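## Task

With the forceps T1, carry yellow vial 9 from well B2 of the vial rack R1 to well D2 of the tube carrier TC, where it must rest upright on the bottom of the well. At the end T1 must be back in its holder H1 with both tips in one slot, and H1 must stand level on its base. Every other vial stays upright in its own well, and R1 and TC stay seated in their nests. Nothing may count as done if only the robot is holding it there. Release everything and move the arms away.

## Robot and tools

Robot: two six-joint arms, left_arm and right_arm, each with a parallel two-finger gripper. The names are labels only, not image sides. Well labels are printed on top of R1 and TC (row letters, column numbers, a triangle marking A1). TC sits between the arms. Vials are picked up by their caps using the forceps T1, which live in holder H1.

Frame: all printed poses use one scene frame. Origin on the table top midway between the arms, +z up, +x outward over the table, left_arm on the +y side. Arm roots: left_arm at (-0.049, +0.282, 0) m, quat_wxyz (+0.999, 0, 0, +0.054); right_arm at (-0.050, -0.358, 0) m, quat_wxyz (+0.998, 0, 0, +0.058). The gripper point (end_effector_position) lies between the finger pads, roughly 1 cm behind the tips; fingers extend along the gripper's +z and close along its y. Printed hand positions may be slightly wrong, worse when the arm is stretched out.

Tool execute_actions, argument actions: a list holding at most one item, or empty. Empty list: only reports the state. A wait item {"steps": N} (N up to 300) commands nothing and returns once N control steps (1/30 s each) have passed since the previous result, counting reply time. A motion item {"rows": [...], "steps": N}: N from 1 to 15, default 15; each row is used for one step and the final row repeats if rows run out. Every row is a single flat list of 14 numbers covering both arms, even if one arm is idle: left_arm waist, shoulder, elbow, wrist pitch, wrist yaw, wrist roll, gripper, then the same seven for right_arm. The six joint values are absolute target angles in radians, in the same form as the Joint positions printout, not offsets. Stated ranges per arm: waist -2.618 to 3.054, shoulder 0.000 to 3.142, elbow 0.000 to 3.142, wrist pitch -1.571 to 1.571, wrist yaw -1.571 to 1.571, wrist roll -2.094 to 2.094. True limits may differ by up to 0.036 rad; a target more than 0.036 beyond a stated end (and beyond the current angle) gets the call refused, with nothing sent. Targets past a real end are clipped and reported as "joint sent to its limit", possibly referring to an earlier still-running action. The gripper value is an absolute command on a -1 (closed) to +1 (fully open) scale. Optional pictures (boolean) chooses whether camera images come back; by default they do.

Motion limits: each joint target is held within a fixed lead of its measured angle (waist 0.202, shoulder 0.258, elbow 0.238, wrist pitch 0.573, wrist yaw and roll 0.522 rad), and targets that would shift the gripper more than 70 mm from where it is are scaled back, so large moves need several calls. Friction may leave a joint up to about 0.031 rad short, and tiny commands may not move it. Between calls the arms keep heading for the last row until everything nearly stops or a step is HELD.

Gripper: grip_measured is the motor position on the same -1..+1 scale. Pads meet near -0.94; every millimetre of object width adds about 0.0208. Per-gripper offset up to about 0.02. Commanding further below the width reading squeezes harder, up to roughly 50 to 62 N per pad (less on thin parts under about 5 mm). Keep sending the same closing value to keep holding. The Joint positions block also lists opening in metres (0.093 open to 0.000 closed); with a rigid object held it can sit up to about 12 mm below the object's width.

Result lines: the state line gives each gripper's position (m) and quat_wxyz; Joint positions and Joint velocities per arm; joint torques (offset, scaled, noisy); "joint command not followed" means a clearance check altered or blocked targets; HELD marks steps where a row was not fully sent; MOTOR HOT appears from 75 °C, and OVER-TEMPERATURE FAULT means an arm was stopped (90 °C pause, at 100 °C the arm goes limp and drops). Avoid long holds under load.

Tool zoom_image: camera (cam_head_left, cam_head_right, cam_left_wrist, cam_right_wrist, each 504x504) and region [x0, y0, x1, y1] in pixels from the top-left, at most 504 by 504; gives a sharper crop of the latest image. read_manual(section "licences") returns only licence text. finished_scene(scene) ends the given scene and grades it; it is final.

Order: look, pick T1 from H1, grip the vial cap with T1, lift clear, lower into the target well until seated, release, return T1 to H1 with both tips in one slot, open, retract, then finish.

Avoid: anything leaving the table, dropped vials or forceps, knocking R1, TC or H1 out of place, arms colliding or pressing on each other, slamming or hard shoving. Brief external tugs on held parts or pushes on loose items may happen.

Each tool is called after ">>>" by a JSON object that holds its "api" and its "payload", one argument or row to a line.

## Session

>>> {"api": "execute_actions", "payload": {
  "actions": []
}}

Scene clock: 0.00 s of 12600.00 s.
left_arm: end_effector_position=(+0.2171, +0.2122, +0.2589) grip_measured=+1.000 end_effector_quat_wxyz=(+0.685, -0.023, +0.672, -0.281) | right_arm: end_effector_position=(+0.4633, -0.4466, +0.1964) grip_measured=+0.991 end_effector_quat_wxyz=(-0.045, +0.761, +0.517, +0.390)
Joint positions: left_arm=[-0.216  0.459  0.239  0.318  0.246 -0.448  0.093] | right_arm=[-0.496  2.195  2.161 -1.089 -0.695  1.733  0.093]
Joint velocities: left_arm=[ 0.002  0.012 -0.002  0.051 -0.066 -0.051  0.   ] | right_arm=[-0.002  0.007  0.007 -0.051 -0.022 -0.037  0.   ]
Joint torques (N m, as the arm reports them, + toward a larger angle): no reading
Motor temperatures (°C, as the motors report them): left_arm=[23 36 29 26 23 24] | right_arm=[23 28 28 23 22 24]

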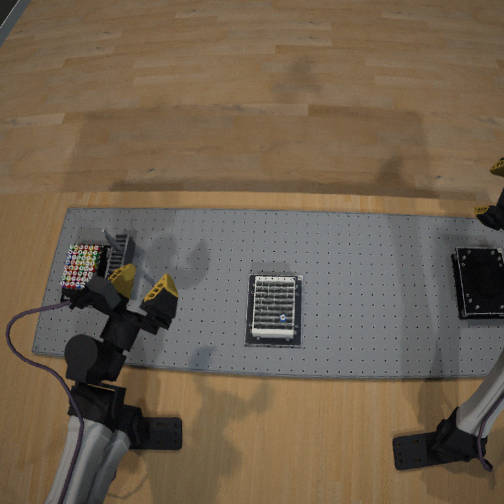

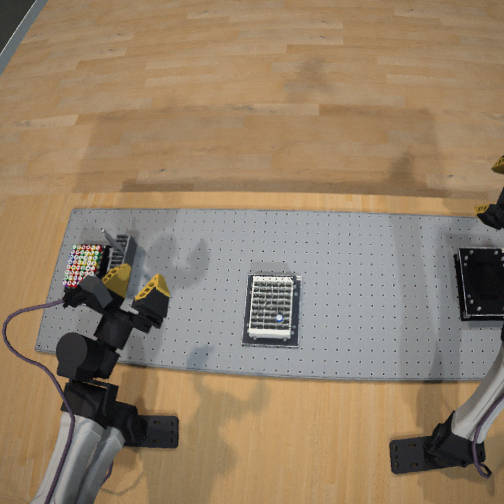

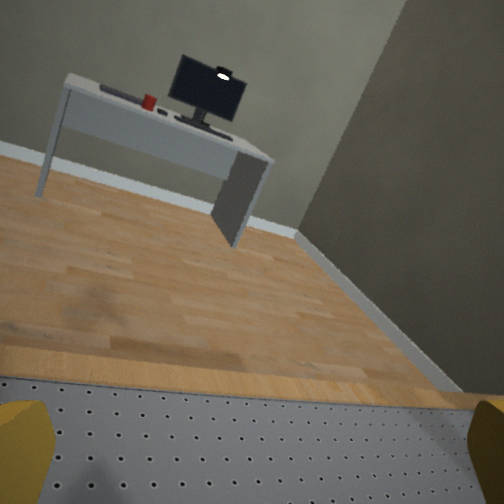

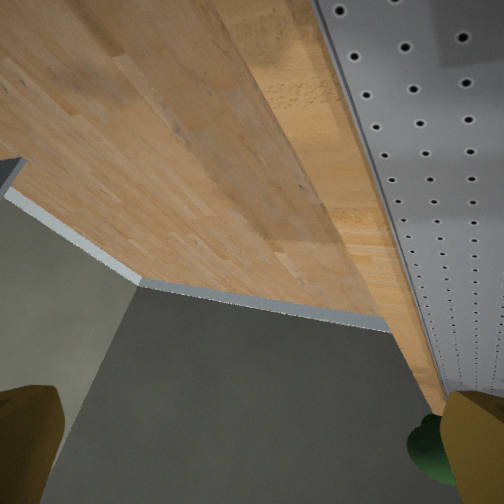

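>>> {"api": "execute_actions", "payload": {
  "actions": [
    {"rows":[[-0.2,0.5,0.6,0.0,0.1,-0.3,0.3,-0.496,2.195,2.161,-1.089,-0.695,1.733,1],[-0.2,0.5,0.6,0.0,0.1,-0.3,0.3,-0.496,2.195,2.161,-1.089,-0.695,1.733,1],[-0.2,0.5,0.6,0.0,0.1,-0.3,0.3,-0.496,2.195,2.161,-1.089,-0.695,1.733,1],[-0.15,0.8,1.1,-0.5,0,0,0.3,-0.496,2.195,2.161,-1.089,-0.695,1.733,1],[-0.15,0.8,1.1,-0.5,0,0,0.3,-0.496,2.195,2.161,-1.089,-0.695,1.733,1],[-0.15,0.8,1.1,-0.5,0,0,0.3,-0.496,2.195,2.161,-1.089,-0.695,1.733,1],[-0.15,0.8,1.1,-0.5,0,0,0.3,-0.496,2.195,2.161,-1.089,-0.695,1.733,1],[-0.1,1.2,1.6,-1.0,0,0.1,0.3,-0.496,2.195,2.161,-1.089,-0.695,1.733,1],[-0.1,1.2,1.6,-1.0,0,0.1,0.3,-0.496,2.195,2.161,-1.089,-0.695,1.733,1],[-0.1,1.2,1.6,-1.0,0,0.1,0.3,-0.496,2.195,2.161,-1.089,-0.695,1.733,1],[-0.1,1.2,1.6,-1.0,0,0.1,0.3,-0.496,2.195,2.161,-1.089,-0.695,1.733,1],[0.1,1.7,2.0,-1.54,0,0.21,0.3,-0.496,2.195,2.161,-1.089,-0.695,1.733,1]],"steps":15}
  ],
  "pictures": false
}}

>>> {"api": "execute_actions", "payload": {
  "actions": [
    {"steps":30}
  ]
}}

Scene clock: 7.63 s of 12600.00 s.
left_arm: end_effector_position=(+0.3142, +0.3437, +0.2716) grip_measured=+0.301 end_effector_quat_wxyz=(+0.332, -0.028, +0.942, +0.038) | right_arm: end_effector_position=(+0.4633, -0.4466, +0.1964) grip_measured=+0.991 end_effector_quat_wxyz=(-0.045, +0.761, +0.517, +0.390)
Joint positions: left_arm=[ 0.069  1.411  1.518 -0.996  0.021  0.11   0.06 ] | right_arm=[-0.496  2.195  2.161 -1.089 -0.695  1.733  0.093]
Joint velocities: left_arm=[ 0.838  2.611  2.625 -2.982 -0.33   0.52   0.001] | right_arm=[-0.012 -0.022  0.002 -0.007  0.007 -0.037  0.001]
Joint torques (N m, as the arm reports them, + toward a larger angle): left_arm=[-2.16 -5.83  6.84  1.31  0.31  0.12] | right_arm=[ -0.1  -11.66   6.8    1.04  -0.35  -0.05]
Motor temperatures (°C, as the motors report them): left_arm=[23 35 30 28 23 24] | right_arm=[23 32 29 24 22 24]
Steps of this call (steps 1 to 90: nothing new was sent; then 4.13 s passed at rest; steps 91 to 105: all 15 steps of this action). Readings (joint positions):
91: left_arm=[-0.216 0.463 0.276 0.248 0.228 -0.425] | right_arm=[-0.496 2.195 2.161 -1.089 -0.695 1.733]
92: left_arm=[-0.214 0.480 0.338 0.170 0.203 -0.402] | right_arm=[-0.496 2.195 2.161 -1.089 -0.695 1.733]
94: left_arm=[-0.202 0.534 0.498 0.036 0.158 -0.319] | right_arm=[-0.496 2.195 2.161 -1.089 -0.695 1.733]
98: left_arm=[-0.151 0.811 0.870 -0.300 0.069 -0.118] | right_arm=[-0.496 2.195 2.161 -1.089 -0.695 1.733]
105: the state above

Scene clock: 8.63 s of 12600.00 s.
left_arm: end_effector_position=(+0.2944, +0.3540, +0.2741) grip_measured=+0.301 end_effector_quat_wxyz=(+0.163, -0.003, +0.986, +0.032) | right_arm: end_effector_position=(+0.4633, -0.4466, +0.1964) grip_measured=+0.991 end_effector_quat_wxyz=(-0.045, +0.761, +0.517, +0.390)
Joint positions: left_arm=[ 0.1    1.697  1.988 -1.527  0.005  0.202  0.06 ] | right_arm=[-0.496  2.195  2.161 -1.089 -0.695  1.733  0.093]
Joint velocities: left_arm=[-0.002 -0.002  0.002 -0.081 -0.007 -0.051 -0.001] | right_arm=[-0.002 -0.007  0.007 -0.007 -0.022 -0.051  0.001]
Joint torques (N m, as the arm reports them, + toward a larger angle): left_arm=[-0.6  -8.2   8.01  0.86 -0.02  0.11] | right_arm=[ -0.14 -11.71   7.06   1.    -0.38  -0.02]
Motor temperatures (°C, as the motors report them): left_arm=[23 35 30 28 23 24] | right_arm=[23 32 29 24 22 24]
Steps of this call (steps 1 to 30: the robot went on to your last target). Readings (joint positions):
1: left_arm=[0.089 1.504 1.608 -1.096 0.012 0.128] | right_arm=[-0.496 2.195 2.161 -1.089 -0.695 1.733]
2: left_arm=[0.098 1.590 1.694 -1.182 0.008 0.142] | right_arm=[-0.496 2.195 2.161 -1.089 -0.695 1.733]
4: left_arm=[0.100 1.717 1.840 -1.305 0.005 0.164] | right_arm=[-0.496 2.195 2.161 -1.089 -0.695 1.733]
8: left_arm=[0.100 1.744 1.960 -1.421 0.005 0.186] | right_arm=[-0.496 2.195 2.161 -1.089 -0.695 1.733]
30: the state above

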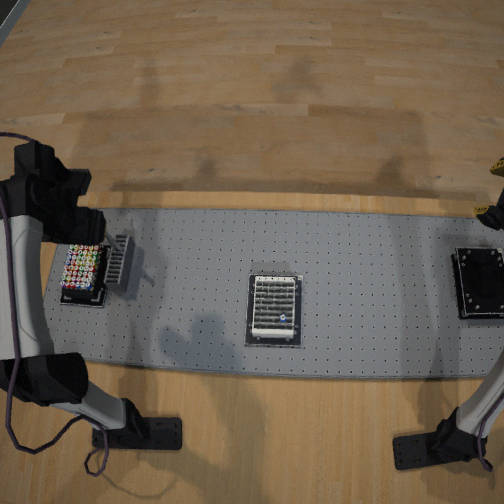

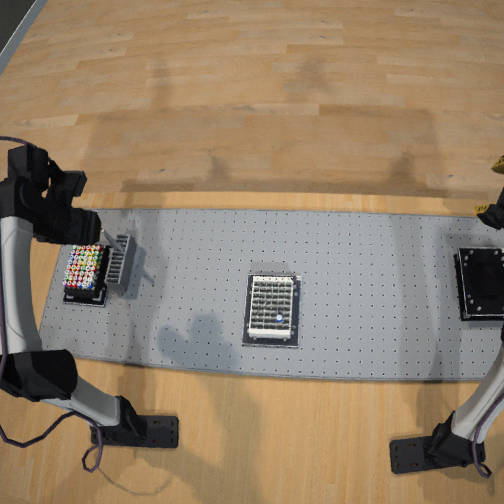

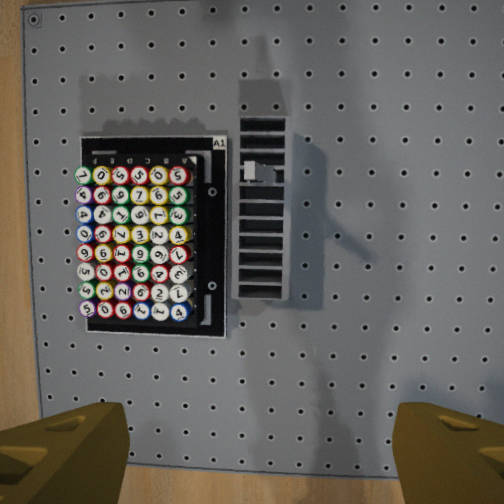

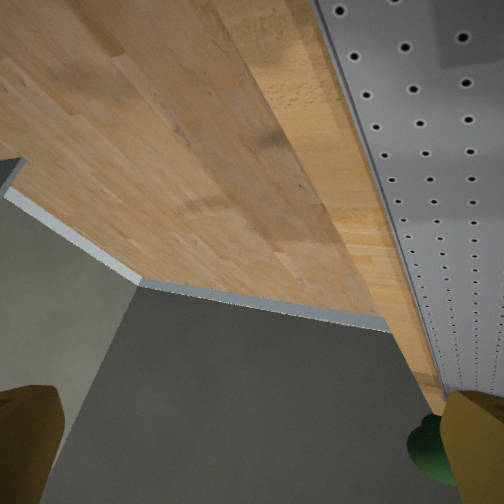

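>>> {"api": "execute_actions", "payload": {
  "actions": [
    {"rows":[[0.09,1.75,2.02,-1.53,0,0.19,0.3,-0.496,2.195,2.161,-1.089,-0.695,1.733,1],[0.08,1.8,2.03,-1.52,0,0.19,0.3,-0.496,2.195,2.161,-1.089,-0.695,1.733,1],[0.07,1.85,2.04,-1.51,0,0.18,0.3,-0.496,2.195,2.161,-1.089,-0.695,1.733,1],[0.066,1.9,2.05,-1.5,0,0.18,0.3,-0.496,2.195,2.161,-1.089,-0.695,1.733,1],[0.066,1.95,2.06,-1.49,0,0.18,0.3,-0.496,2.195,2.161,-1.089,-0.695,1.733,1],[0.066,2.0,2.07,-1.48,0,0.18,0.3,-0.496,2.195,2.161,-1.089,-0.695,1.733,1],[0.066,2.055,2.08,-1.46,0,0.18,0.3,-0.496,2.195,2.161,-1.089,-0.695,1.733,1]],"steps":15}
  ]
}}

>>> {"api": "execute_actions", "payload": {
  "actions": []
}}

Scene clock: 17.03 s of 12600.00 s.
left_arm: end_effector_position=(+0.3618, +0.3575, +0.1497) grip_measured=+0.301 end_effector_quat_wxyz=(+0.032, +0.003, +0.999, +0.004) | right_arm: end_effector_position=(+0.4633, -0.4466, +0.1964) grip_measured=+0.991 end_effector_quat_wxyz=(-0.045, +0.761, +0.517, +0.390)
Joint positions: left_arm=[ 0.075  2.105  2.068 -1.469  0.004  0.189  0.06 ] | right_arm=[-0.496  2.195  2.161 -1.089 -0.695  1.733  0.093]
Joint velocities: left_arm=[-0.017 -0.256 -0.002  0.007 -0.037 -0.037  0.002] | right_arm=[ 0.002 -0.002  0.012 -0.007  0.051 -0.022 -0.   ]
Joint torques (N m, as the arm reports them, + toward a larger angle): left_arm=[ -1.02 -15.79   8.61   0.53   0.03  -0.06] | right_arm=[ -0.11 -11.74   7.     1.04  -0.39  -0.05]
Motor temperatures (°C, as the motors report them): left_arm=[23 36 31 28 23 24] | right_arm=[23 35 30 24 22 24]
Steps of this call (steps 1 to 15: the robot went on to your last target; steps 16 to 90: nothing new was sent; then 4.90 s passed at rest; steps 91 to 105: all 15 steps of this action). Readings (joint positions):
91: left_arm=[0.100 1.702 1.992 -1.530 0.005 0.201] | right_arm=[-0.496 2.195 2.161 -1.089 -0.695 1.733]
92: left_arm=[0.099 1.715 2.003 -1.533 0.004 0.200] | right_arm=[-0.496 2.195 2.161 -1.089 -0.695 1.733]
94: left_arm=[0.090 1.770 2.033 -1.531 0.004 0.196] | right_arm=[-0.496 2.195 2.161 -1.089 -0.695 1.733]
98: left_arm=[0.075 1.962 2.068 -1.498 0.004 0.192] | right_arm=[-0.496 2.195 2.161 -1.089 -0.695 1.733]
105: the state above

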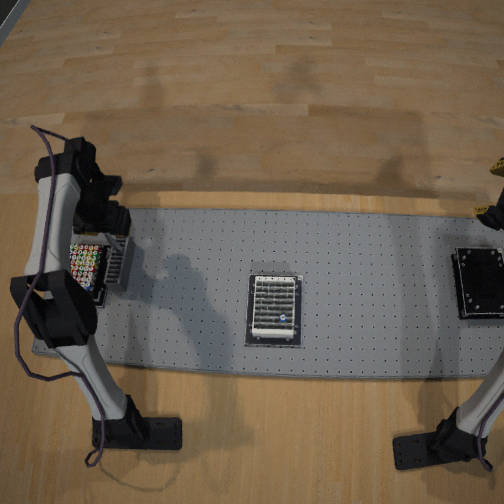

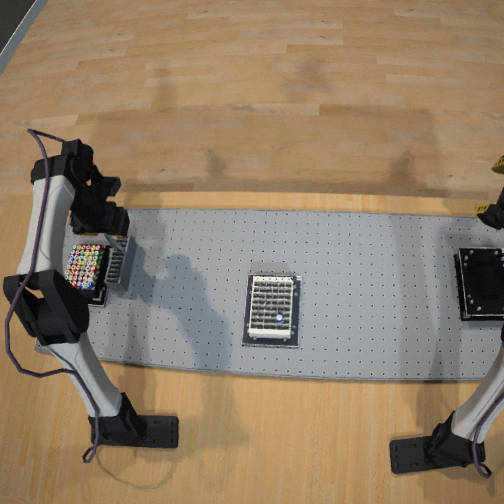

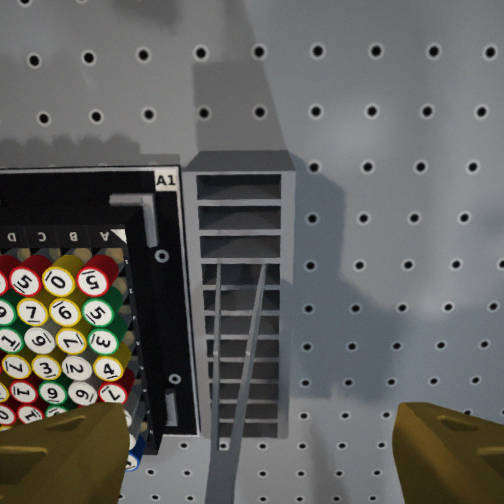

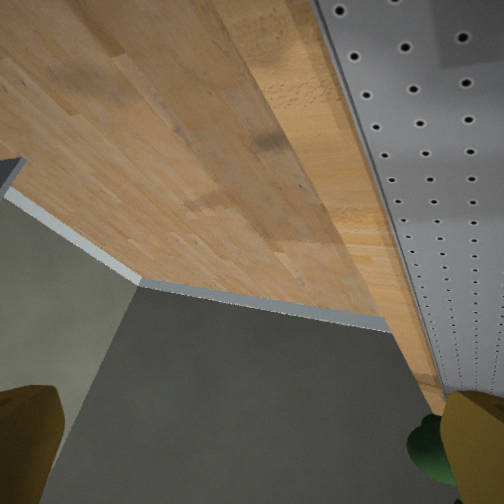

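Scene clock: 17.03 s of 12600.00 s.
left_arm: end_effector_position=(+0.3618, +0.3575, +0.1497) grip_measured=+0.301 end_effector_quat_wxyz=(+0.032, +0.003, +0.999, +0.004) | right_arm: end_effector_position=(+0.4633, -0.4466, +0.1964) grip_measured=+0.991 end_effector_quat_wxyz=(-0.045, +0.761, +0.517, +0.390)
Joint positions: left_arm=[ 0.075  2.105  2.068 -1.469  0.004  0.189  0.06 ] | right_arm=[-0.496  2.195  2.161 -1.089 -0.695  1.733  0.093]
Joint velocities: left_arm=[-0.017 -0.256 -0.002  0.007 -0.037 -0.037  0.002] | right_arm=[ 0.002 -0.002  0.012 -0.007  0.051 -0.022 -0.   ]
Joint torques (N m, as the arm reports them, + toward a larger angle): left_arm=[ -1.02 -15.79   8.61   0.53   0.03  -0.06] | right_arm=[ -0.11 -11.74   7.     1.04  -0.39  -0.05]
Motor temperatures (°C, as the motors report them): left_arm=[23 36 31 28 23 24] | right_arm=[23 35 30 24 22 24]

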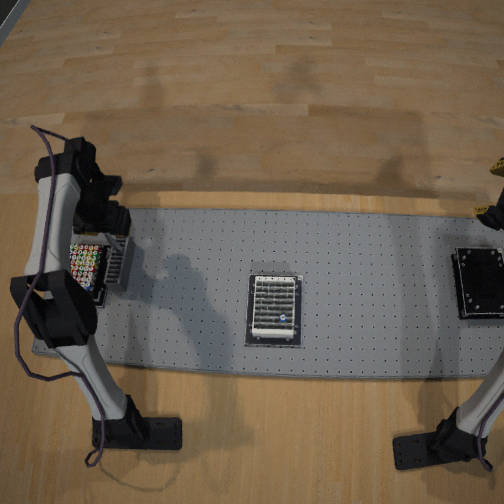

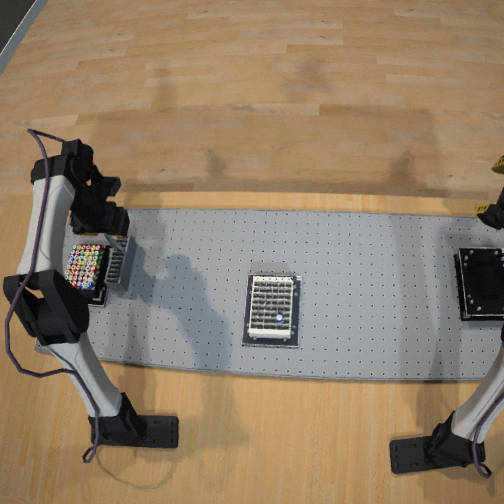

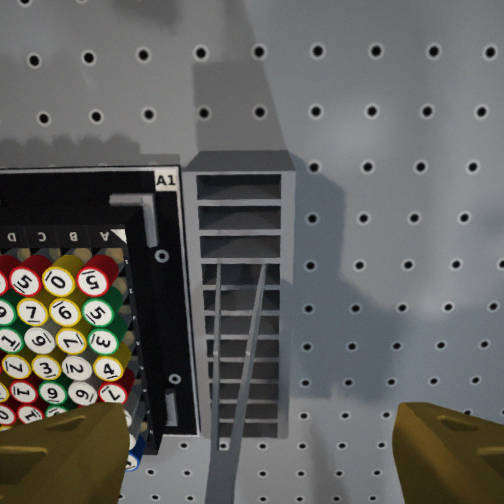

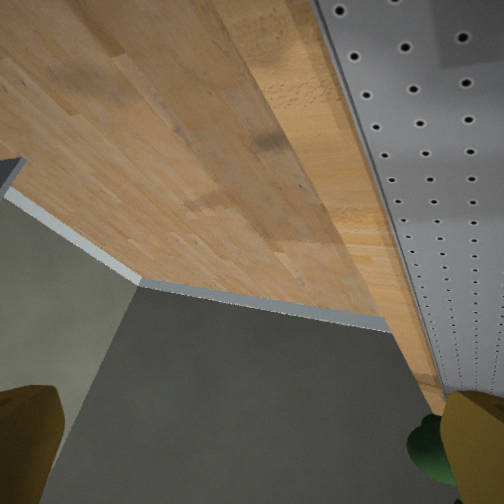

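>>> {"api": "execute_actions", "payload": {
  "actions": [
    {"rows":[[0.099,2.06,2.06,-1.45,0,0.205,0.3,-0.496,2.195,2.161,-1.089,-0.695,1.733,1],[0.099,2.066,2.05,-1.44,0,0.205,0.3,-0.496,2.195,2.161,-1.089,-0.695,1.733,1],[0.099,2.072,2.04,-1.432,0,0.205,0.3,-0.496,2.195,2.161,-1.089,-0.695,1.733,1],[0.099,2.078,2.03,-1.424,0,0.205,0.3,-0.496,2.195,2.161,-1.089,-0.695,1.733,1],[0.099,2.084,2.02,-1.416,0,0.205,0.3,-0.496,2.195,2.161,-1.089,-0.695,1.733,1],[0.099,2.09,2.01,-1.408,0,0.205,0.3,-0.496,2.195,2.161,-1.089,-0.695,1.733,1],[0.099,2.096,2.0,-1.40,0,0.205,0.3,-0.496,2.195,2.161,-1.089,-0.695,1.733,1],[0.099,2.102,1.99,-1.392,0,0.205,0.3,-0.496,2.195,2.161,-1.089,-0.695,1.733,1],[0.099,2.108,1.98,-1.384,0,0.205,0.3,-0.496,2.195,2.161,-1.089,-0.695,1.733,1],[0.099,2.114,1.97,-1.376,0,0.205,0.3,-0.496,2.195,2.161,-1.089,-0.695,1.733,1],[0.099,2.12,1.96,-1.368,0,0.205,0.3,-0.496,2.195,2.161,-1.089,-0.695,1.733,1],[0.099,2.126,1.95,-1.36,0,0.205,0.3,-0.496,2.195,2.161,-1.089,-0.695,1.733,1],[0.099,2.132,1.935,-1.35,0,0.205,0.3,-0.496,2.195,2.161,-1.089,-0.695,1.733,1],[0.099,2.138,1.92,-1.34,0,0.205,0.3,-0.496,2.195,2.161,-1.089,-0.695,1.733,1],[0.099,2.142,1.908,-1.335,0,0.205,0.3,-0.496,2.195,2.161,-1.089,-0.695,1.733,1]],"steps":15}
  ],
  "pictures": false
}}

>>> {"api": "execute_actions", "payload": {
  "actions": [
    {"steps":15}
  ]
}}

Scene clock: 28.63 s of 12600.00 s.
left_arm: end_effector_position=(+0.3567, +0.3636, +0.1106) grip_measured=+0.301 end_effector_quat_wxyz=(+0.006, -0.002, +1.000, -0.001) | right_arm: end_effector_position=(+0.4633, -0.4466, +0.1964) grip_measured=+0.991 end_effector_quat_wxyz=(-0.045, +0.761, +0.517, +0.390)
Joint positions: left_arm=[ 0.091  2.125  1.944 -1.379  0.004  0.197  0.06 ] | right_arm=[-0.496  2.195  2.161 -1.089 -0.695  1.733  0.093]
Joint velocities: left_arm=[-0.002  0.178 -0.403  0.168  0.007 -0.007 -0.001] | right_arm=[-0.007  0.007 -0.017 -0.037 -0.007 -0.007 -0.001]
Joint torques (N m, as the arm reports them, + toward a larger angle): left_arm=[ -0.1  -12.73   6.47   0.44   0.     0.1 ] | right_arm=[ -0.39 -11.69   6.91   1.03  -0.36  -0.08]
Motor temperatures (°C, as the motors report them): left_arm=[23 40 32 27 23 24] | right_arm=[23 38 31 25 22 24]
Steps of this call (steps 1 to 30: the robot went on to your last target; steps 31 to 90: nothing new was sent; then 8.10 s passed at rest; steps 91 to 105: all 15 steps of this action). Readings (joint positions):
91: left_arm=[0.076 2.064 2.068 -1.469 0.004 0.189] | right_arm=[-0.496 2.195 2.161 -1.089 -0.695 1.733]
92: left_arm=[0.078 2.064 2.068 -1.467 0.004 0.191] | right_arm=[-0.496 2.195 2.161 -1.089 -0.695 1.733]
94: left_arm=[0.085 2.064 2.061 -1.458 0.004 0.193] | right_arm=[-0.496 2.195 2.161 -1.089 -0.695 1.733]
98: left_arm=[0.091 2.072 2.026 -1.433 0.004 0.195] | right_arm=[-0.496 2.195 2.161 -1.089 -0.695 1.733]
105: the state above

Scene clock: 29.13 s of 12600.00 s.
left_arm: end_effector_position=(+0.3567, +0.3636, +0.0942) grip_measured=+0.301 end_effector_quat_wxyz=(-0.006, -0.002, +1.000, -0.003) | right_arm: end_effector_position=(+0.4633, -0.4466, +0.1964) grip_measured=+0.991 end_effector_quat_wxyz=(-0.045, +0.761, +0.517, +0.390)
Joint positions: left_arm=[ 0.091  2.148  1.916 -1.351  0.004  0.197  0.06 ] | right_arm=[-0.496  2.195  2.161 -1.089 -0.695  1.733  0.093]
Joint velocities: left_arm=[ 0.012 -0.002 -0.002 -0.007 -0.007  0.007 -0.001] | right_arm=[ 0.012 -0.002 -0.007  0.007 -0.081 -0.022  0.   ]
Joint torques (N m, as the arm reports them, + toward a larger angle): left_arm=[  0.01 -13.93   6.92   0.44  -0.01   0.06] | right_arm=[ -0.25 -11.72   6.8    1.01  -0.32  -0.08]
Motor temperatures (°C, as the motors report them): left_arm=[23 40 32 27 23 24] | right_arm=[23 38 31 25 22 24]
Steps of this call (steps 1 to 15: the robot went on to your last target). Readings (joint positions):
1: left_arm=[0.091 2.132 1.933 -1.373 0.004 0.197] | right_arm=[-0.496 2.195 2.161 -1.089 -0.695 1.733]
2: left_arm=[0.091 2.138 1.925 -1.370 0.004 0.197] | right_arm=[-0.496 2.195 2.161 -1.089 -0.695 1.733]
4: left_arm=[0.091 2.147 1.917 -1.364 0.004 0.197] | right_arm=[-0.496 2.195 2.161 -1.089 -0.695 1.733]
8: left_arm=[0.091 2.148 1.916 -1.355 0.004 0.197] | right_arm=[-0.496 2.195 2.161 -1.089 -0.695 1.733]
15: the state above

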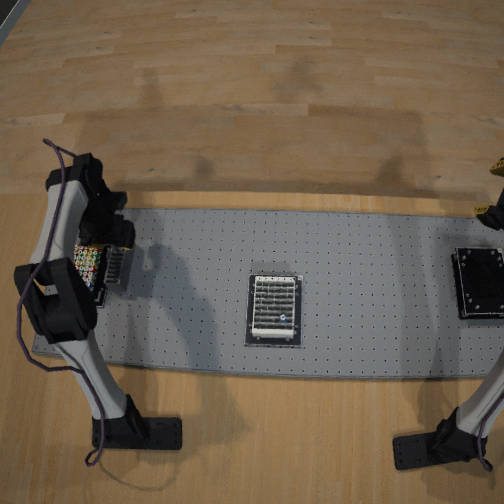

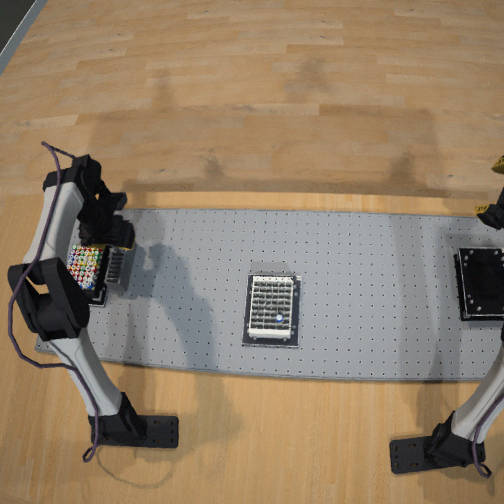

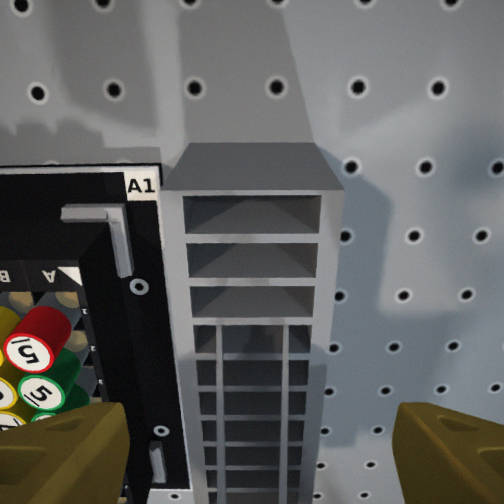

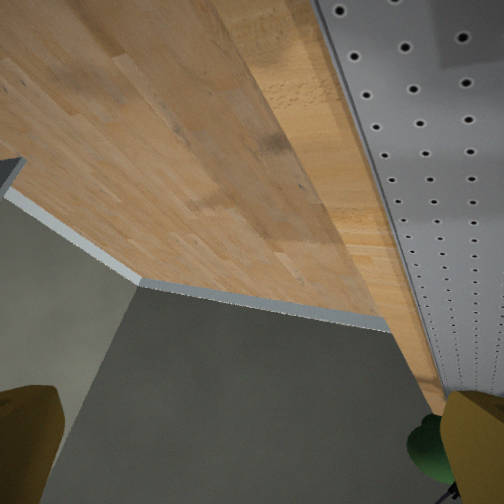

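>>> {"api": "execute_actions", "payload": {
  "actions": [
    {"rows":[[0.099,2.142,1.908,-1.335,0,0.205,0.0,-0.496,2.195,2.161,-1.089,-0.695,1.733,1],[0.099,2.142,1.908,-1.335,0,0.205,-0.3,-0.496,2.195,2.161,-1.089,-0.695,1.733,1],[0.099,2.142,1.908,-1.335,0,0.205,-0.5,-0.496,2.195,2.161,-1.089,-0.695,1.733,1],[0.099,2.142,1.908,-1.335,0,0.205,-0.6,-0.496,2.195,2.161,-1.089,-0.695,1.733,1],[0.099,2.142,1.908,-1.335,0,0.205,-0.66,-0.496,2.195,2.161,-1.089,-0.695,1.733,1],[0.099,2.142,1.908,-1.335,0,0.205,-0.72,-0.496,2.195,2.161,-1.089,-0.695,1.733,1],[0.099,2.142,1.908,-1.335,0,0.205,-0.78,-0.496,2.195,2.161,-1.089,-0.695,1.733,1],[0.099,2.142,1.908,-1.335,0,0.205,-0.83,-0.496,2.195,2.161,-1.089,-0.695,1.733,1],[0.099,2.142,1.908,-1.335,0,0.205,-0.88,-0.496,2.195,2.161,-1.089,-0.695,1.733,1]],"steps":13}
  ],
  "pictures": false
}}

>>> {"api": "execute_actions", "payload": {
  "actions": [
    {"rows":[[0.099,2.142,1.93,-1.37,0,0.205,-0.88,-0.496,2.195,2.161,-1.089,-0.695,1.733,1],[0.099,2.14,1.94,-1.38,0,0.205,-0.88,-0.496,2.195,2.161,-1.089,-0.695,1.733,1],[0.099,2.136,1.95,-1.39,0,0.205,-0.88,-0.496,2.195,2.161,-1.089,-0.695,1.733,1],[0.099,2.132,1.96,-1.40,0,0.205,-0.88,-0.496,2.195,2.161,-1.089,-0.695,1.733,1],[0.099,2.128,1.97,-1.41,0,0.205,-0.88,-0.496,2.195,2.161,-1.089,-0.695,1.733,1],[0.099,2.124,1.98,-1.42,0,0.205,-0.88,-0.496,2.195,2.161,-1.089,-0.695,1.733,1],[0.099,2.12,1.99,-1.43,0,0.205,-0.88,-0.496,2.195,2.161,-1.089,-0.695,1.733,1],[0.099,2.116,2.0,-1.44,0,0.205,-0.88,-0.496,2.195,2.161,-1.089,-0.695,1.733,1],[0.099,2.112,2.01,-1.45,0,0.205,-0.88,-0.496,2.195,2.161,-1.089,-0.695,1.733,1],[0.099,2.108,2.02,-1.46,0,0.205,-0.88,-0.496,2.195,2.161,-1.089,-0.695,1.733,1],[0.099,2.104,2.03,-1.47,0,0.205,-0.88,-0.496,2.195,2.161,-1.089,-0.695,1.733,1],[0.099,2.10,2.04,-1.48,0,0.205,-0.88,-0.496,2.195,2.161,-1.089,-0.695,1.733,1],[0.099,2.096,2.05,-1.49,0,0.205,-0.88,-0.496,2.195,2.161,-1.089,-0.695,1.733,1],[0.099,2.092,2.06,-1.50,0,0.205,-0.88,-0.496,2.195,2.161,-1.089,-0.695,1.733,1],[0.099,2.088,2.07,-1.51,0,0.205,-0.88,-0.496,2.195,2.161,-1.089,-0.695,1.733,1]],"steps":15}
  ],
  "pictures": false
}}

>>> {"api": "execute_actions", "payload": {
  "actions": [
    {"steps":12}
  ]
}}

Scene clock: 37.60 s of 12600.00 s.
left_arm: end_effector_position=(+0.3570, +0.3637, +0.0942) grip_measured=-0.876 end_effector_quat_wxyz=(-0.005, -0.001, +1.000, -0.003) | right_arm: end_effector_position=(+0.4633, -0.4466, +0.1964) grip_measured=+0.991 end_effector_quat_wxyz=(-0.045, +0.761, +0.517, +0.390)
Joint positions: left_arm=[ 0.091  2.148  1.916 -1.349  0.004  0.197  0.003] | right_arm=[-0.496  2.195  2.161 -1.089 -0.695  1.733  0.093]
Joint velocities: left_arm=[ 0.002  0.012  0.002 -0.007 -0.066 -0.007 -0.   ] | right_arm=[ 0.002  0.007 -0.002 -0.051 -0.037 -0.051  0.   ]
Joint torques (N m, as the arm reports them, + toward a larger angle): left_arm=[ -0.07 -13.79   6.78   0.4    0.04   0.09] | right_arm=[ -0.3  -11.78   6.71   1.    -0.42  -0.04]
Motor temperatures (°C, as the motors report them): left_arm=[23 43 32 27 23 24] | right_arm=[23 39 32 25 22 24]
Steps of this call (steps 1 to 15: the robot went on to your last target; steps 16 to 90: nothing new was sent; then 5.03 s passed at rest; steps 91 to 103: all 13 steps of this action). Readings (joint positions):
91: left_arm=[0.091 2.148 1.916 -1.350 0.004 0.197] | right_arm=[-0.496 2.195 2.161 -1.089 -0.695 1.733]
92: left_arm=[0.091 2.148 1.916 -1.350 0.004 0.197] | right_arm=[-0.496 2.195 2.161 -1.089 -0.695 1.733]
94: left_arm=[0.091 2.148 1.916 -1.349 0.004 0.197] | right_arm=[-0.496 2.195 2.161 -1.089 -0.695 1.733]
98: left_arm=[0.091 2.148 1.916 -1.349 0.004 0.197] | right_arm=[-0.496 2.195 2.161 -1.089 -0.695 1.733]
103: the state above

Scene clock: 38.10 s of 12600.00 s.
left_arm: end_effector_position=(+0.3565, +0.3636, +0.1348) grip_measured=-0.876 end_effector_quat_wxyz=(+0.013, -0.001, +1.000, +0.001) | right_arm: end_effector_position=(+0.4633, -0.4466, +0.1964) grip_measured=+0.991 end_effector_quat_wxyz=(-0.045, +0.761, +0.517, +0.390)
Joint positions: left_arm=[ 0.091  2.119  2.031 -1.457  0.004  0.197  0.003] | right_arm=[-0.496  2.195  2.161 -1.089 -0.695  1.733  0.093]
Joint velocities: left_arm=[-0.012 -0.159  0.286 -0.286 -0.037  0.007  0.001] | right_arm=[-0.007 -0.002 -0.002 -0.022 -0.066 -0.051 -0.001]
Joint torques (N m, as the arm reports them, + toward a larger angle): left_arm=[ -0.01 -14.94   9.3    0.28  -0.02   0.1 ] | right_arm=[ -0.23 -11.76   6.91   1.05  -0.37  -0.06]
Motor temperatures (°C, as the motors report them): left_arm=[23 43 32 27 23 24] | right_arm=[23 40 32 25 22 24]
Steps of this call (steps 1 to 15: all 15 steps of this action). Readings (joint positions):
1: left_arm=[0.091 2.148 1.916 -1.350 0.004 0.197] | right_arm=[-0.496 2.195 2.161 -1.089 -0.695 1.733]
2: left_arm=[0.091 2.148 1.916 -1.351 0.004 0.197] | right_arm=[-0.496 2.195 2.161 -1.089 -0.695 1.733]
4: left_arm=[0.091 2.148 1.923 -1.358 0.004 0.197] | right_arm=[-0.496 2.195 2.161 -1.089 -0.695 1.733]
8: left_arm=[0.091 2.148 1.961 -1.390 0.004 0.197] | right_arm=[-0.496 2.195 2.161 -1.089 -0.695 1.733]
15: the state above

Scene clock: 38.50 s of 12600.00 s.
left_arm: end_effector_position=(+0.3515, +0.3626, +0.1482) grip_measured=-0.876 end_effector_quat_wxyz=(+0.016, -0.001, +1.000, +0.001) | right_arm: end_effector_position=(+0.4633, -0.4466, +0.1964) grip_measured=+0.991 end_effector_quat_wxyz=(-0.045, +0.761, +0.517, +0.390)
Joint positions: left_arm=[ 0.091  2.098  2.053 -1.494  0.004  0.197  0.003] | right_arm=[-0.496  2.195  2.161 -1.089 -0.695  1.733  0.093]
Joint velocities: left_arm=[ 0.002 -0.002  0.012  0.007  0.022 -0.081  0.   ] | right_arm=[-0.012 -0.002 -0.002 -0.007 -0.037  0.007 -0.   ]
Joint torques (N m, as the arm reports them, + toward a larger angle): left_arm=[ -0.04 -13.6    9.01   0.24  -0.01   0.09] | right_arm=[ -0.1  -11.99   7.     1.06  -0.38  -0.04]
Motor temperatures (°C, as the motors report them): left_arm=[23 43 32 27 23 24] | right_arm=[23 40 32 25 22 24]
Steps of this call (steps 1 to 12: the robot went on to your last target). Readings (joint positions):
1: left_arm=[0.091 2.114 2.040 -1.466 0.004 0.197] | right_arm=[-0.496 2.195 2.161 -1.089 -0.695 1.733]
2: left_arm=[0.091 2.108 2.046 -1.472 0.004 0.197] | right_arm=[-0.496 2.195 2.161 -1.089 -0.695 1.733]
4: left_arm=[0.091 2.100 2.052 -1.480 0.004 0.197] | right_arm=[-0.496 2.195 2.161 -1.089 -0.695 1.733]
8: left_arm=[0.091 2.098 2.053 -1.490 0.004 0.197] | right_arm=[-0.496 2.195 2.161 -1.089 -0.695 1.733]
12: the state above

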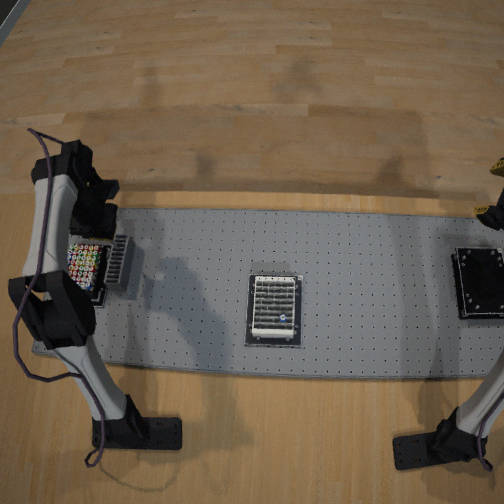

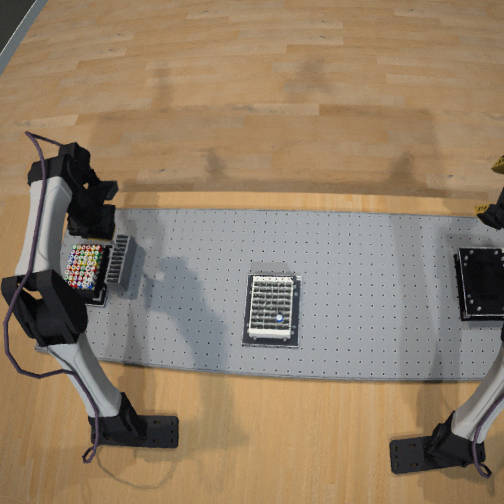

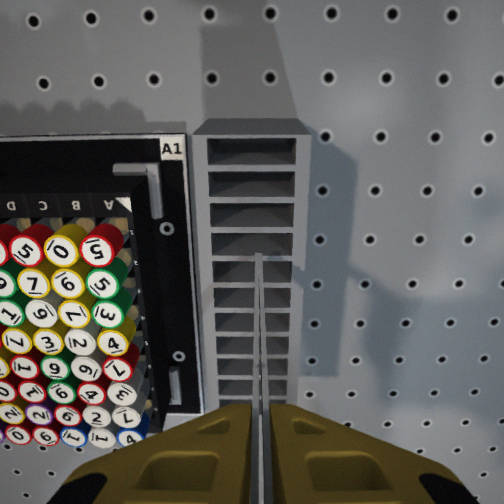

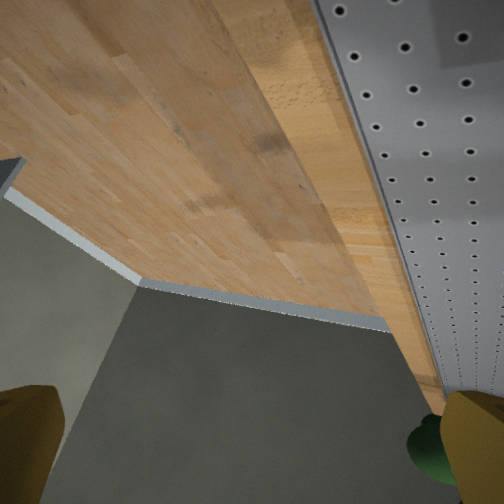

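>>> {"api": "execute_actions", "payload": {
  "actions": [
    {"rows":[[0.099,2.09,2.08,-1.51,0,0.205,-0.88,-0.496,2.195,2.161,-1.089,-0.695,1.733,1],[0.099,2.093,2.09,-1.515,0,0.25,-0.88,-0.496,2.195,2.161,-1.089,-0.695,1.733,1],[0.099,2.096,2.10,-1.52,0,0.32,-0.88,-0.496,2.195,2.161,-1.089,-0.695,1.733,1],[0.099,2.10,2.11,-1.52,0,0.39,-0.88,-0.496,2.195,2.161,-1.089,-0.695,1.733,1],[0.105,2.103,2.12,-1.52,0,0.46,-0.88,-0.496,2.195,2.161,-1.089,-0.695,1.733,1],[0.12,2.106,2.13,-1.52,0,0.53,-0.88,-0.496,2.195,2.161,-1.089,-0.695,1.733,1],[0.135,2.106,2.13,-1.52,0,0.60,-0.88,-0.496,2.195,2.161,-1.089,-0.695,1.733,1],[0.15,2.106,2.13,-1.52,0,0.67,-0.88,-0.496,2.195,2.161,-1.089,-0.695,1.733,1],[0.17,2.106,2.13,-1.52,0,0.74,-0.88,-0.496,2.195,2.161,-1.089,-0.695,1.733,1],[0.19,2.106,2.13,-1.52,0,0.81,-0.88,-0.496,2.195,2.161,-1.089,-0.695,1.733,1],[0.21,2.106,2.13,-1.52,0,0.88,-0.88,-0.496,2.195,2.161,-1.089,-0.695,1.733,1],[0.23,2.106,2.13,-1.52,0,0.95,-0.88,-0.496,2.195,2.161,-1.089,-0.695,1.733,1],[0.245,2.106,2.13,-1.52,0,1.02,-0.88,-0.496,2.195,2.161,-1.089,-0.695,1.733,1],[0.26,2.106,2.13,-1.52,0,1.09,-0.88,-0.496,2.195,2.161,-1.089,-0.695,1.733,1],[0.269,2.106,2.13,-1.52,0,1.16,-0.88,-0.496,2.195,2.161,-1.089,-0.695,1.733,1]],"steps":15}
  ],
  "pictures": false
}}

>>> {"api": "execute_actions", "payload": {
  "actions": [
    {"steps":15}
  ]
}}

Scene clock: 50.07 s of 12600.00 s.
left_arm: end_effector_position=(+0.3423, +0.4248, +0.1631) grip_measured=-0.876 end_effector_quat_wxyz=(+0.033, +0.259, +0.965, +0.021) | right_arm: end_effector_position=(+0.4633, -0.4466, +0.1964) grip_measured=+0.991 end_effector_quat_wxyz=(-0.045, +0.761, +0.517, +0.390)
Joint positions: left_arm=[ 0.243  2.098  2.111 -1.506  0.004  0.875  0.003] | right_arm=[-0.496  2.195  2.161 -1.089 -0.695  1.733  0.093]
Joint velocities: left_arm=[ 0.535 -0.012  0.007  0.037  0.007  1.824  0.001] | right_arm=[ 0.007  0.002  0.012 -0.037 -0.022 -0.066 -0.001]
Joint torques (N m, as the arm reports them, + toward a larger angle): left_arm=[ -0.95 -12.08   8.86   0.32   0.07   0.06] | right_arm=[ -0.08 -11.68   7.26   1.07  -0.36   0.01]
Motor temperatures (°C, as the motors report them): left_arm=[23 45 33 27 23 24] | right_arm=[23 42 32 25 22 24]
Steps of this call (steps 1 to 30: the robot went on to your last target; steps 31 to 90: nothing new was sent; then 8.07 s passed at rest; steps 91 to 105: all 15 steps of this action). Readings (joint positions):
91: left_arm=[0.091 2.098 2.053 -1.496 0.004 0.197] | right_arm=[-0.496 2.195 2.161 -1.089 -0.695 1.733]
92: left_arm=[0.091 2.098 2.056 -1.498 0.004 0.205] | right_arm=[-0.496 2.195 2.161 -1.089 -0.695 1.733]
94: left_arm=[0.091 2.098 2.069 -1.503 0.004 0.253] | right_arm=[-0.496 2.195 2.161 -1.089 -0.695 1.733]
98: left_arm=[0.106 2.098 2.107 -1.506 0.004 0.437] | right_arm=[-0.496 2.195 2.161 -1.089 -0.695 1.733]
105: the state above

Scene clock: 50.57 s of 12600.00 s.
left_arm: end_effector_position=(+0.3368, +0.4380, +0.1631) grip_measured=-0.876 end_effector_quat_wxyz=(+0.027, +0.370, +0.928, +0.027) | right_arm: end_effector_position=(+0.4633, -0.4466, +0.1964) grip_measured=+0.991 end_effector_quat_wxyz=(-0.045, +0.761, +0.517, +0.390)
Joint positions: left_arm=[ 0.275  2.098  2.111 -1.507 -0.001  1.143  0.003] | right_arm=[-0.496  2.195  2.161 -1.089 -0.695  1.733  0.093]
Joint velocities: left_arm=[-0.012  0.007 -0.012 -0.037  0.007  0.007 -0.001] | right_arm=[-0.007 -0.002 -0.022  0.007  0.007 -0.007  0.   ]
Joint torques (N m, as the arm reports them, + toward a larger angle): left_arm=[ -1.02 -12.18   8.93   0.32   0.11   0.13] | right_arm=[ -0.26 -11.82   6.98   0.98  -0.37  -0.03]
Motor temperatures (°C, as the motors report them): left_arm=[23 45 33 27 23 24] | right_arm=[23 42 32 25 22 24]
Steps of this call (steps 1 to 15: the robot went on to your last target). Readings (joint positions):
1: left_arm=[0.259 2.098 2.111 -1.506 0.003 0.931] | right_arm=[-0.496 2.195 2.161 -1.089 -0.695 1.733]
2: left_arm=[0.270 2.098 2.111 -1.506 0.001 0.975] | right_arm=[-0.496 2.195 2.161 -1.089 -0.695 1.733]
4: left_arm=[0.276 2.098 2.111 -1.506 -0.001 1.039] | right_arm=[-0.496 2.195 2.161 -1.089 -0.695 1.733]
8: left_arm=[0.275 2.098 2.111 -1.507 -0.001 1.106] | right_arm=[-0.496 2.195 2.161 -1.089 -0.695 1.733]
15: the state above

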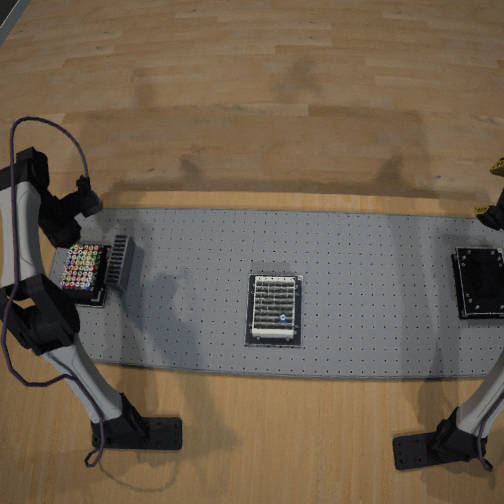

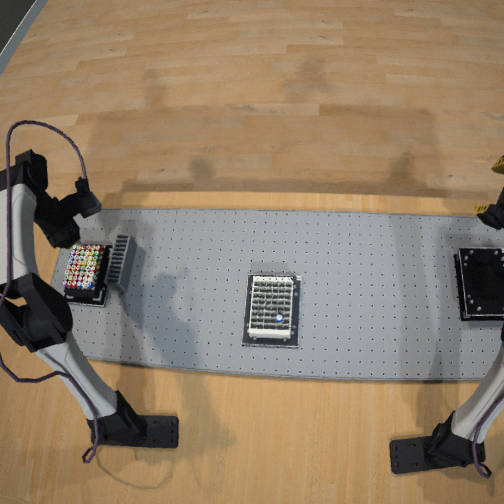

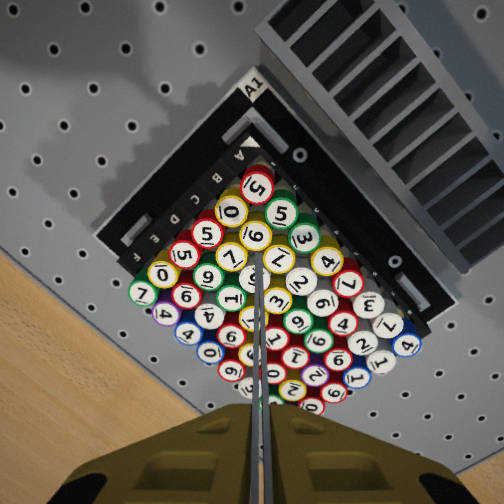

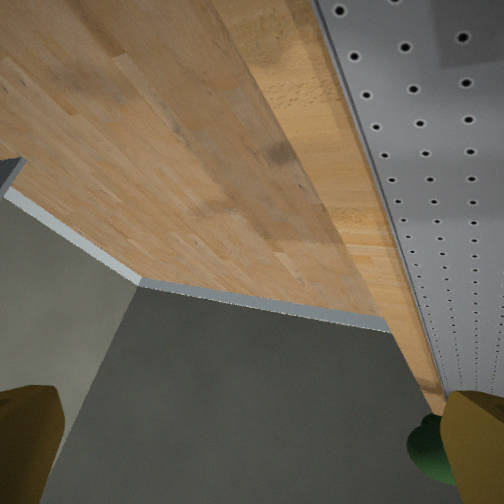

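>>> {"api": "execute_actions", "payload": {
  "actions": [
    {"rows":[[0.269,2.106,2.10,-1.49,0,1.16,-0.88,-0.496,2.195,2.161,-1.089,-0.695,1.733,1],[0.269,2.106,2.094,-1.485,0,1.16,-0.88,-0.496,2.195,2.161,-1.089,-0.695,1.733,1],[0.269,2.106,2.088,-1.48,0,1.16,-0.88,-0.496,2.195,2.161,-1.089,-0.695,1.733,1],[0.269,2.106,2.082,-1.475,0,1.16,-0.88,-0.496,2.195,2.161,-1.089,-0.695,1.733,1],[0.269,2.106,2.076,-1.47,0,1.16,-0.88,-0.496,2.195,2.161,-1.089,-0.695,1.733,1],[0.269,2.106,2.07,-1.465,0,1.16,-0.88,-0.496,2.195,2.161,-1.089,-0.695,1.733,1],[0.269,2.106,2.064,-1.46,0,1.16,-0.88,-0.496,2.195,2.161,-1.089,-0.695,1.733,1],[0.269,2.106,2.058,-1.455,0,1.16,-0.88,-0.496,2.195,2.161,-1.089,-0.695,1.733,1],[0.269,2.106,2.052,-1.45,0,1.16,-0.88,-0.496,2.195,2.161,-1.089,-0.695,1.733,1],[0.269,2.106,2.048,-1.448,0,1.16,-0.88,-0.496,2.195,2.161,-1.089,-0.695,1.733,1],[0.269,2.106,2.048,-1.448,0,1.16,-0.84,-0.496,2.195,2.161,-1.089,-0.695,1.733,1],[0.269,2.106,2.048,-1.448,0,1.16,-0.8,-0.496,2.195,2.161,-1.089,-0.695,1.733,1],[0.269,2.106,2.048,-1.448,0,1.16,-0.76,-0.496,2.195,2.161,-1.089,-0.695,1.733,1],[0.269,2.106,2.048,-1.448,0,1.16,-0.73,-0.496,2.195,2.161,-1.089,-0.695,1.733,1]],"steps":15}
  ],
  "pictures": false
}}

>>> {"api": "execute_actions", "payload": {
  "actions": [
    {"steps":10}
  ]
}}

Scene clock: 68.43 s of 12600.00 s.
left_arm: end_effector_position=(+0.3366, +0.4379, +0.1505) grip_measured=-0.734 end_effector_quat_wxyz=(+0.023, +0.375, +0.927, +0.022) | right_arm: end_effector_position=(+0.4633, -0.4466, +0.1964) grip_measured=+0.991 end_effector_quat_wxyz=(-0.045, +0.761, +0.517, +0.390)
Joint positions: left_arm=[ 0.275  2.098  2.061 -1.47  -0.001  1.152  0.01 ] | right_arm=[-0.496  2.195  2.161 -1.089 -0.695  1.733  0.093]
Joint velocities: left_arm=[-0.012  0.002 -0.017  0.11   0.022  0.022  0.005] | right_arm=[-0.002 -0.002 -0.022 -0.007  0.037 -0.022 -0.001]
Joint torques (N m, as the arm reports them, + toward a larger angle): left_arm=[ -0.89 -12.13   6.15   0.57   0.06   0.11] | right_arm=[ -0.27 -11.64   6.88   1.05  -0.34  -0.04]
Motor temperatures (°C, as the motors report them): left_arm=[23 47 34 26 23 24] | right_arm=[23 44 33 25 22 24]
Steps of this call (steps 1 to 15: the robot went on to your last target; steps 16 to 90: nothing new was sent; then 14.37 s passed at rest; steps 91 to 105: all 15 steps of this action). Readings (joint positions):
91: left_arm=[0.275 2.098 2.111 -1.507 -0.001 1.152] | right_arm=[-0.496 2.195 2.161 -1.089 -0.695 1.733]
92: left_arm=[0.275 2.098 2.111 -1.506 -0.001 1.152] | right_arm=[-0.496 2.195 2.161 -1.089 -0.695 1.733]
94: left_arm=[0.275 2.098 2.107 -1.501 -0.001 1.152] | right_arm=[-0.496 2.195 2.161 -1.089 -0.695 1.733]
98: left_arm=[0.275 2.098 2.082 -1.487 -0.001 1.152] | right_arm=[-0.496 2.195 2.161 -1.089 -0.695 1.733]
105: the state above

Scene clock: 68.77 s of 12600.00 s.
left_arm: end_effector_position=(+0.3378, +0.4384, +0.1506) grip_measured=-0.731 end_effector_quat_wxyz=(+0.025, +0.375, +0.927, +0.024) | right_arm: end_effector_position=(+0.4633, -0.4466, +0.1964) grip_measured=+0.991 end_effector_quat_wxyz=(-0.045, +0.761, +0.517, +0.390)
Joint positions: left_arm=[ 0.275  2.098  2.061 -1.464 -0.001  1.152  0.01 ] | right_arm=[-0.496  2.195  2.161 -1.089 -0.695  1.733  0.093]
Joint velocities: left_arm=[ 0.007  0.002 -0.007  0.007 -0.022  0.037  0.   ] | right_arm=[-0.027 -0.002 -0.012 -0.007 -0.022 -0.022  0.   ]
Joint torques (N m, as the arm reports them, + toward a larger angle): left_arm=[ -0.95 -12.18   6.27   0.57   0.09   0.09] | right_arm=[ -0.08 -11.76   7.05   1.05  -0.37  -0.03]
Motor temperatures (°C, as the motors report them): left_arm=[23 47 34 26 23 24] | right_arm=[23 44 33 25 22 24]
Steps of this call (steps 1 to 10: the robot went on to your last target). Readings (joint positions):
1: left_arm=[0.275 2.098 2.061 -1.469 -0.001 1.152] | right_arm=[-0.496 2.195 2.161 -1.089 -0.695 1.733]
2: left_arm=[0.275 2.098 2.061 -1.467 -0.001 1.152] | right_arm=[-0.496 2.195 2.161 -1.089 -0.695 1.733]
4: left_arm=[0.275 2.098 2.061 -1.466 -0.001 1.152] | right_arm=[-0.496 2.195 2.161 -1.089 -0.695 1.733]
8: left_arm=[0.275 2.098 2.061 -1.464 -0.001 1.152] | right_arm=[-0.496 2.195 2.161 -1.089 -0.695 1.733]
10: the state above

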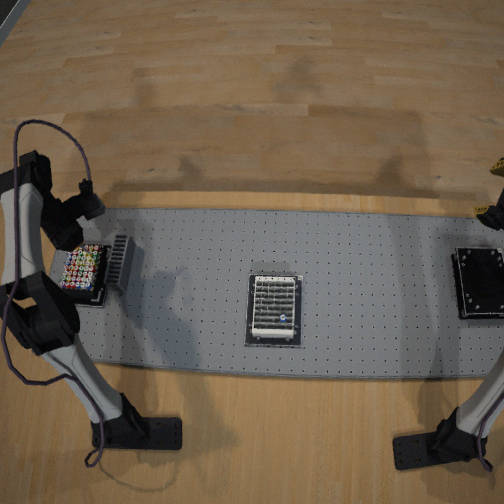

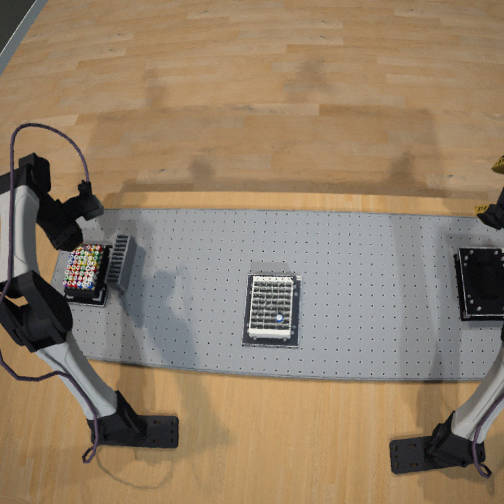

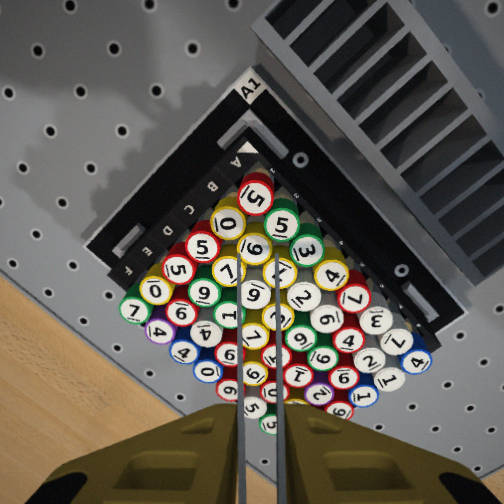

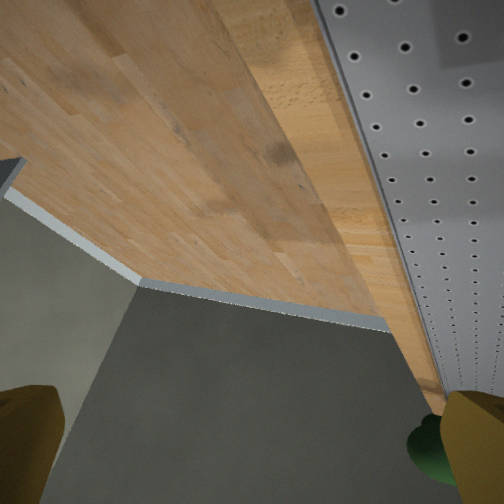

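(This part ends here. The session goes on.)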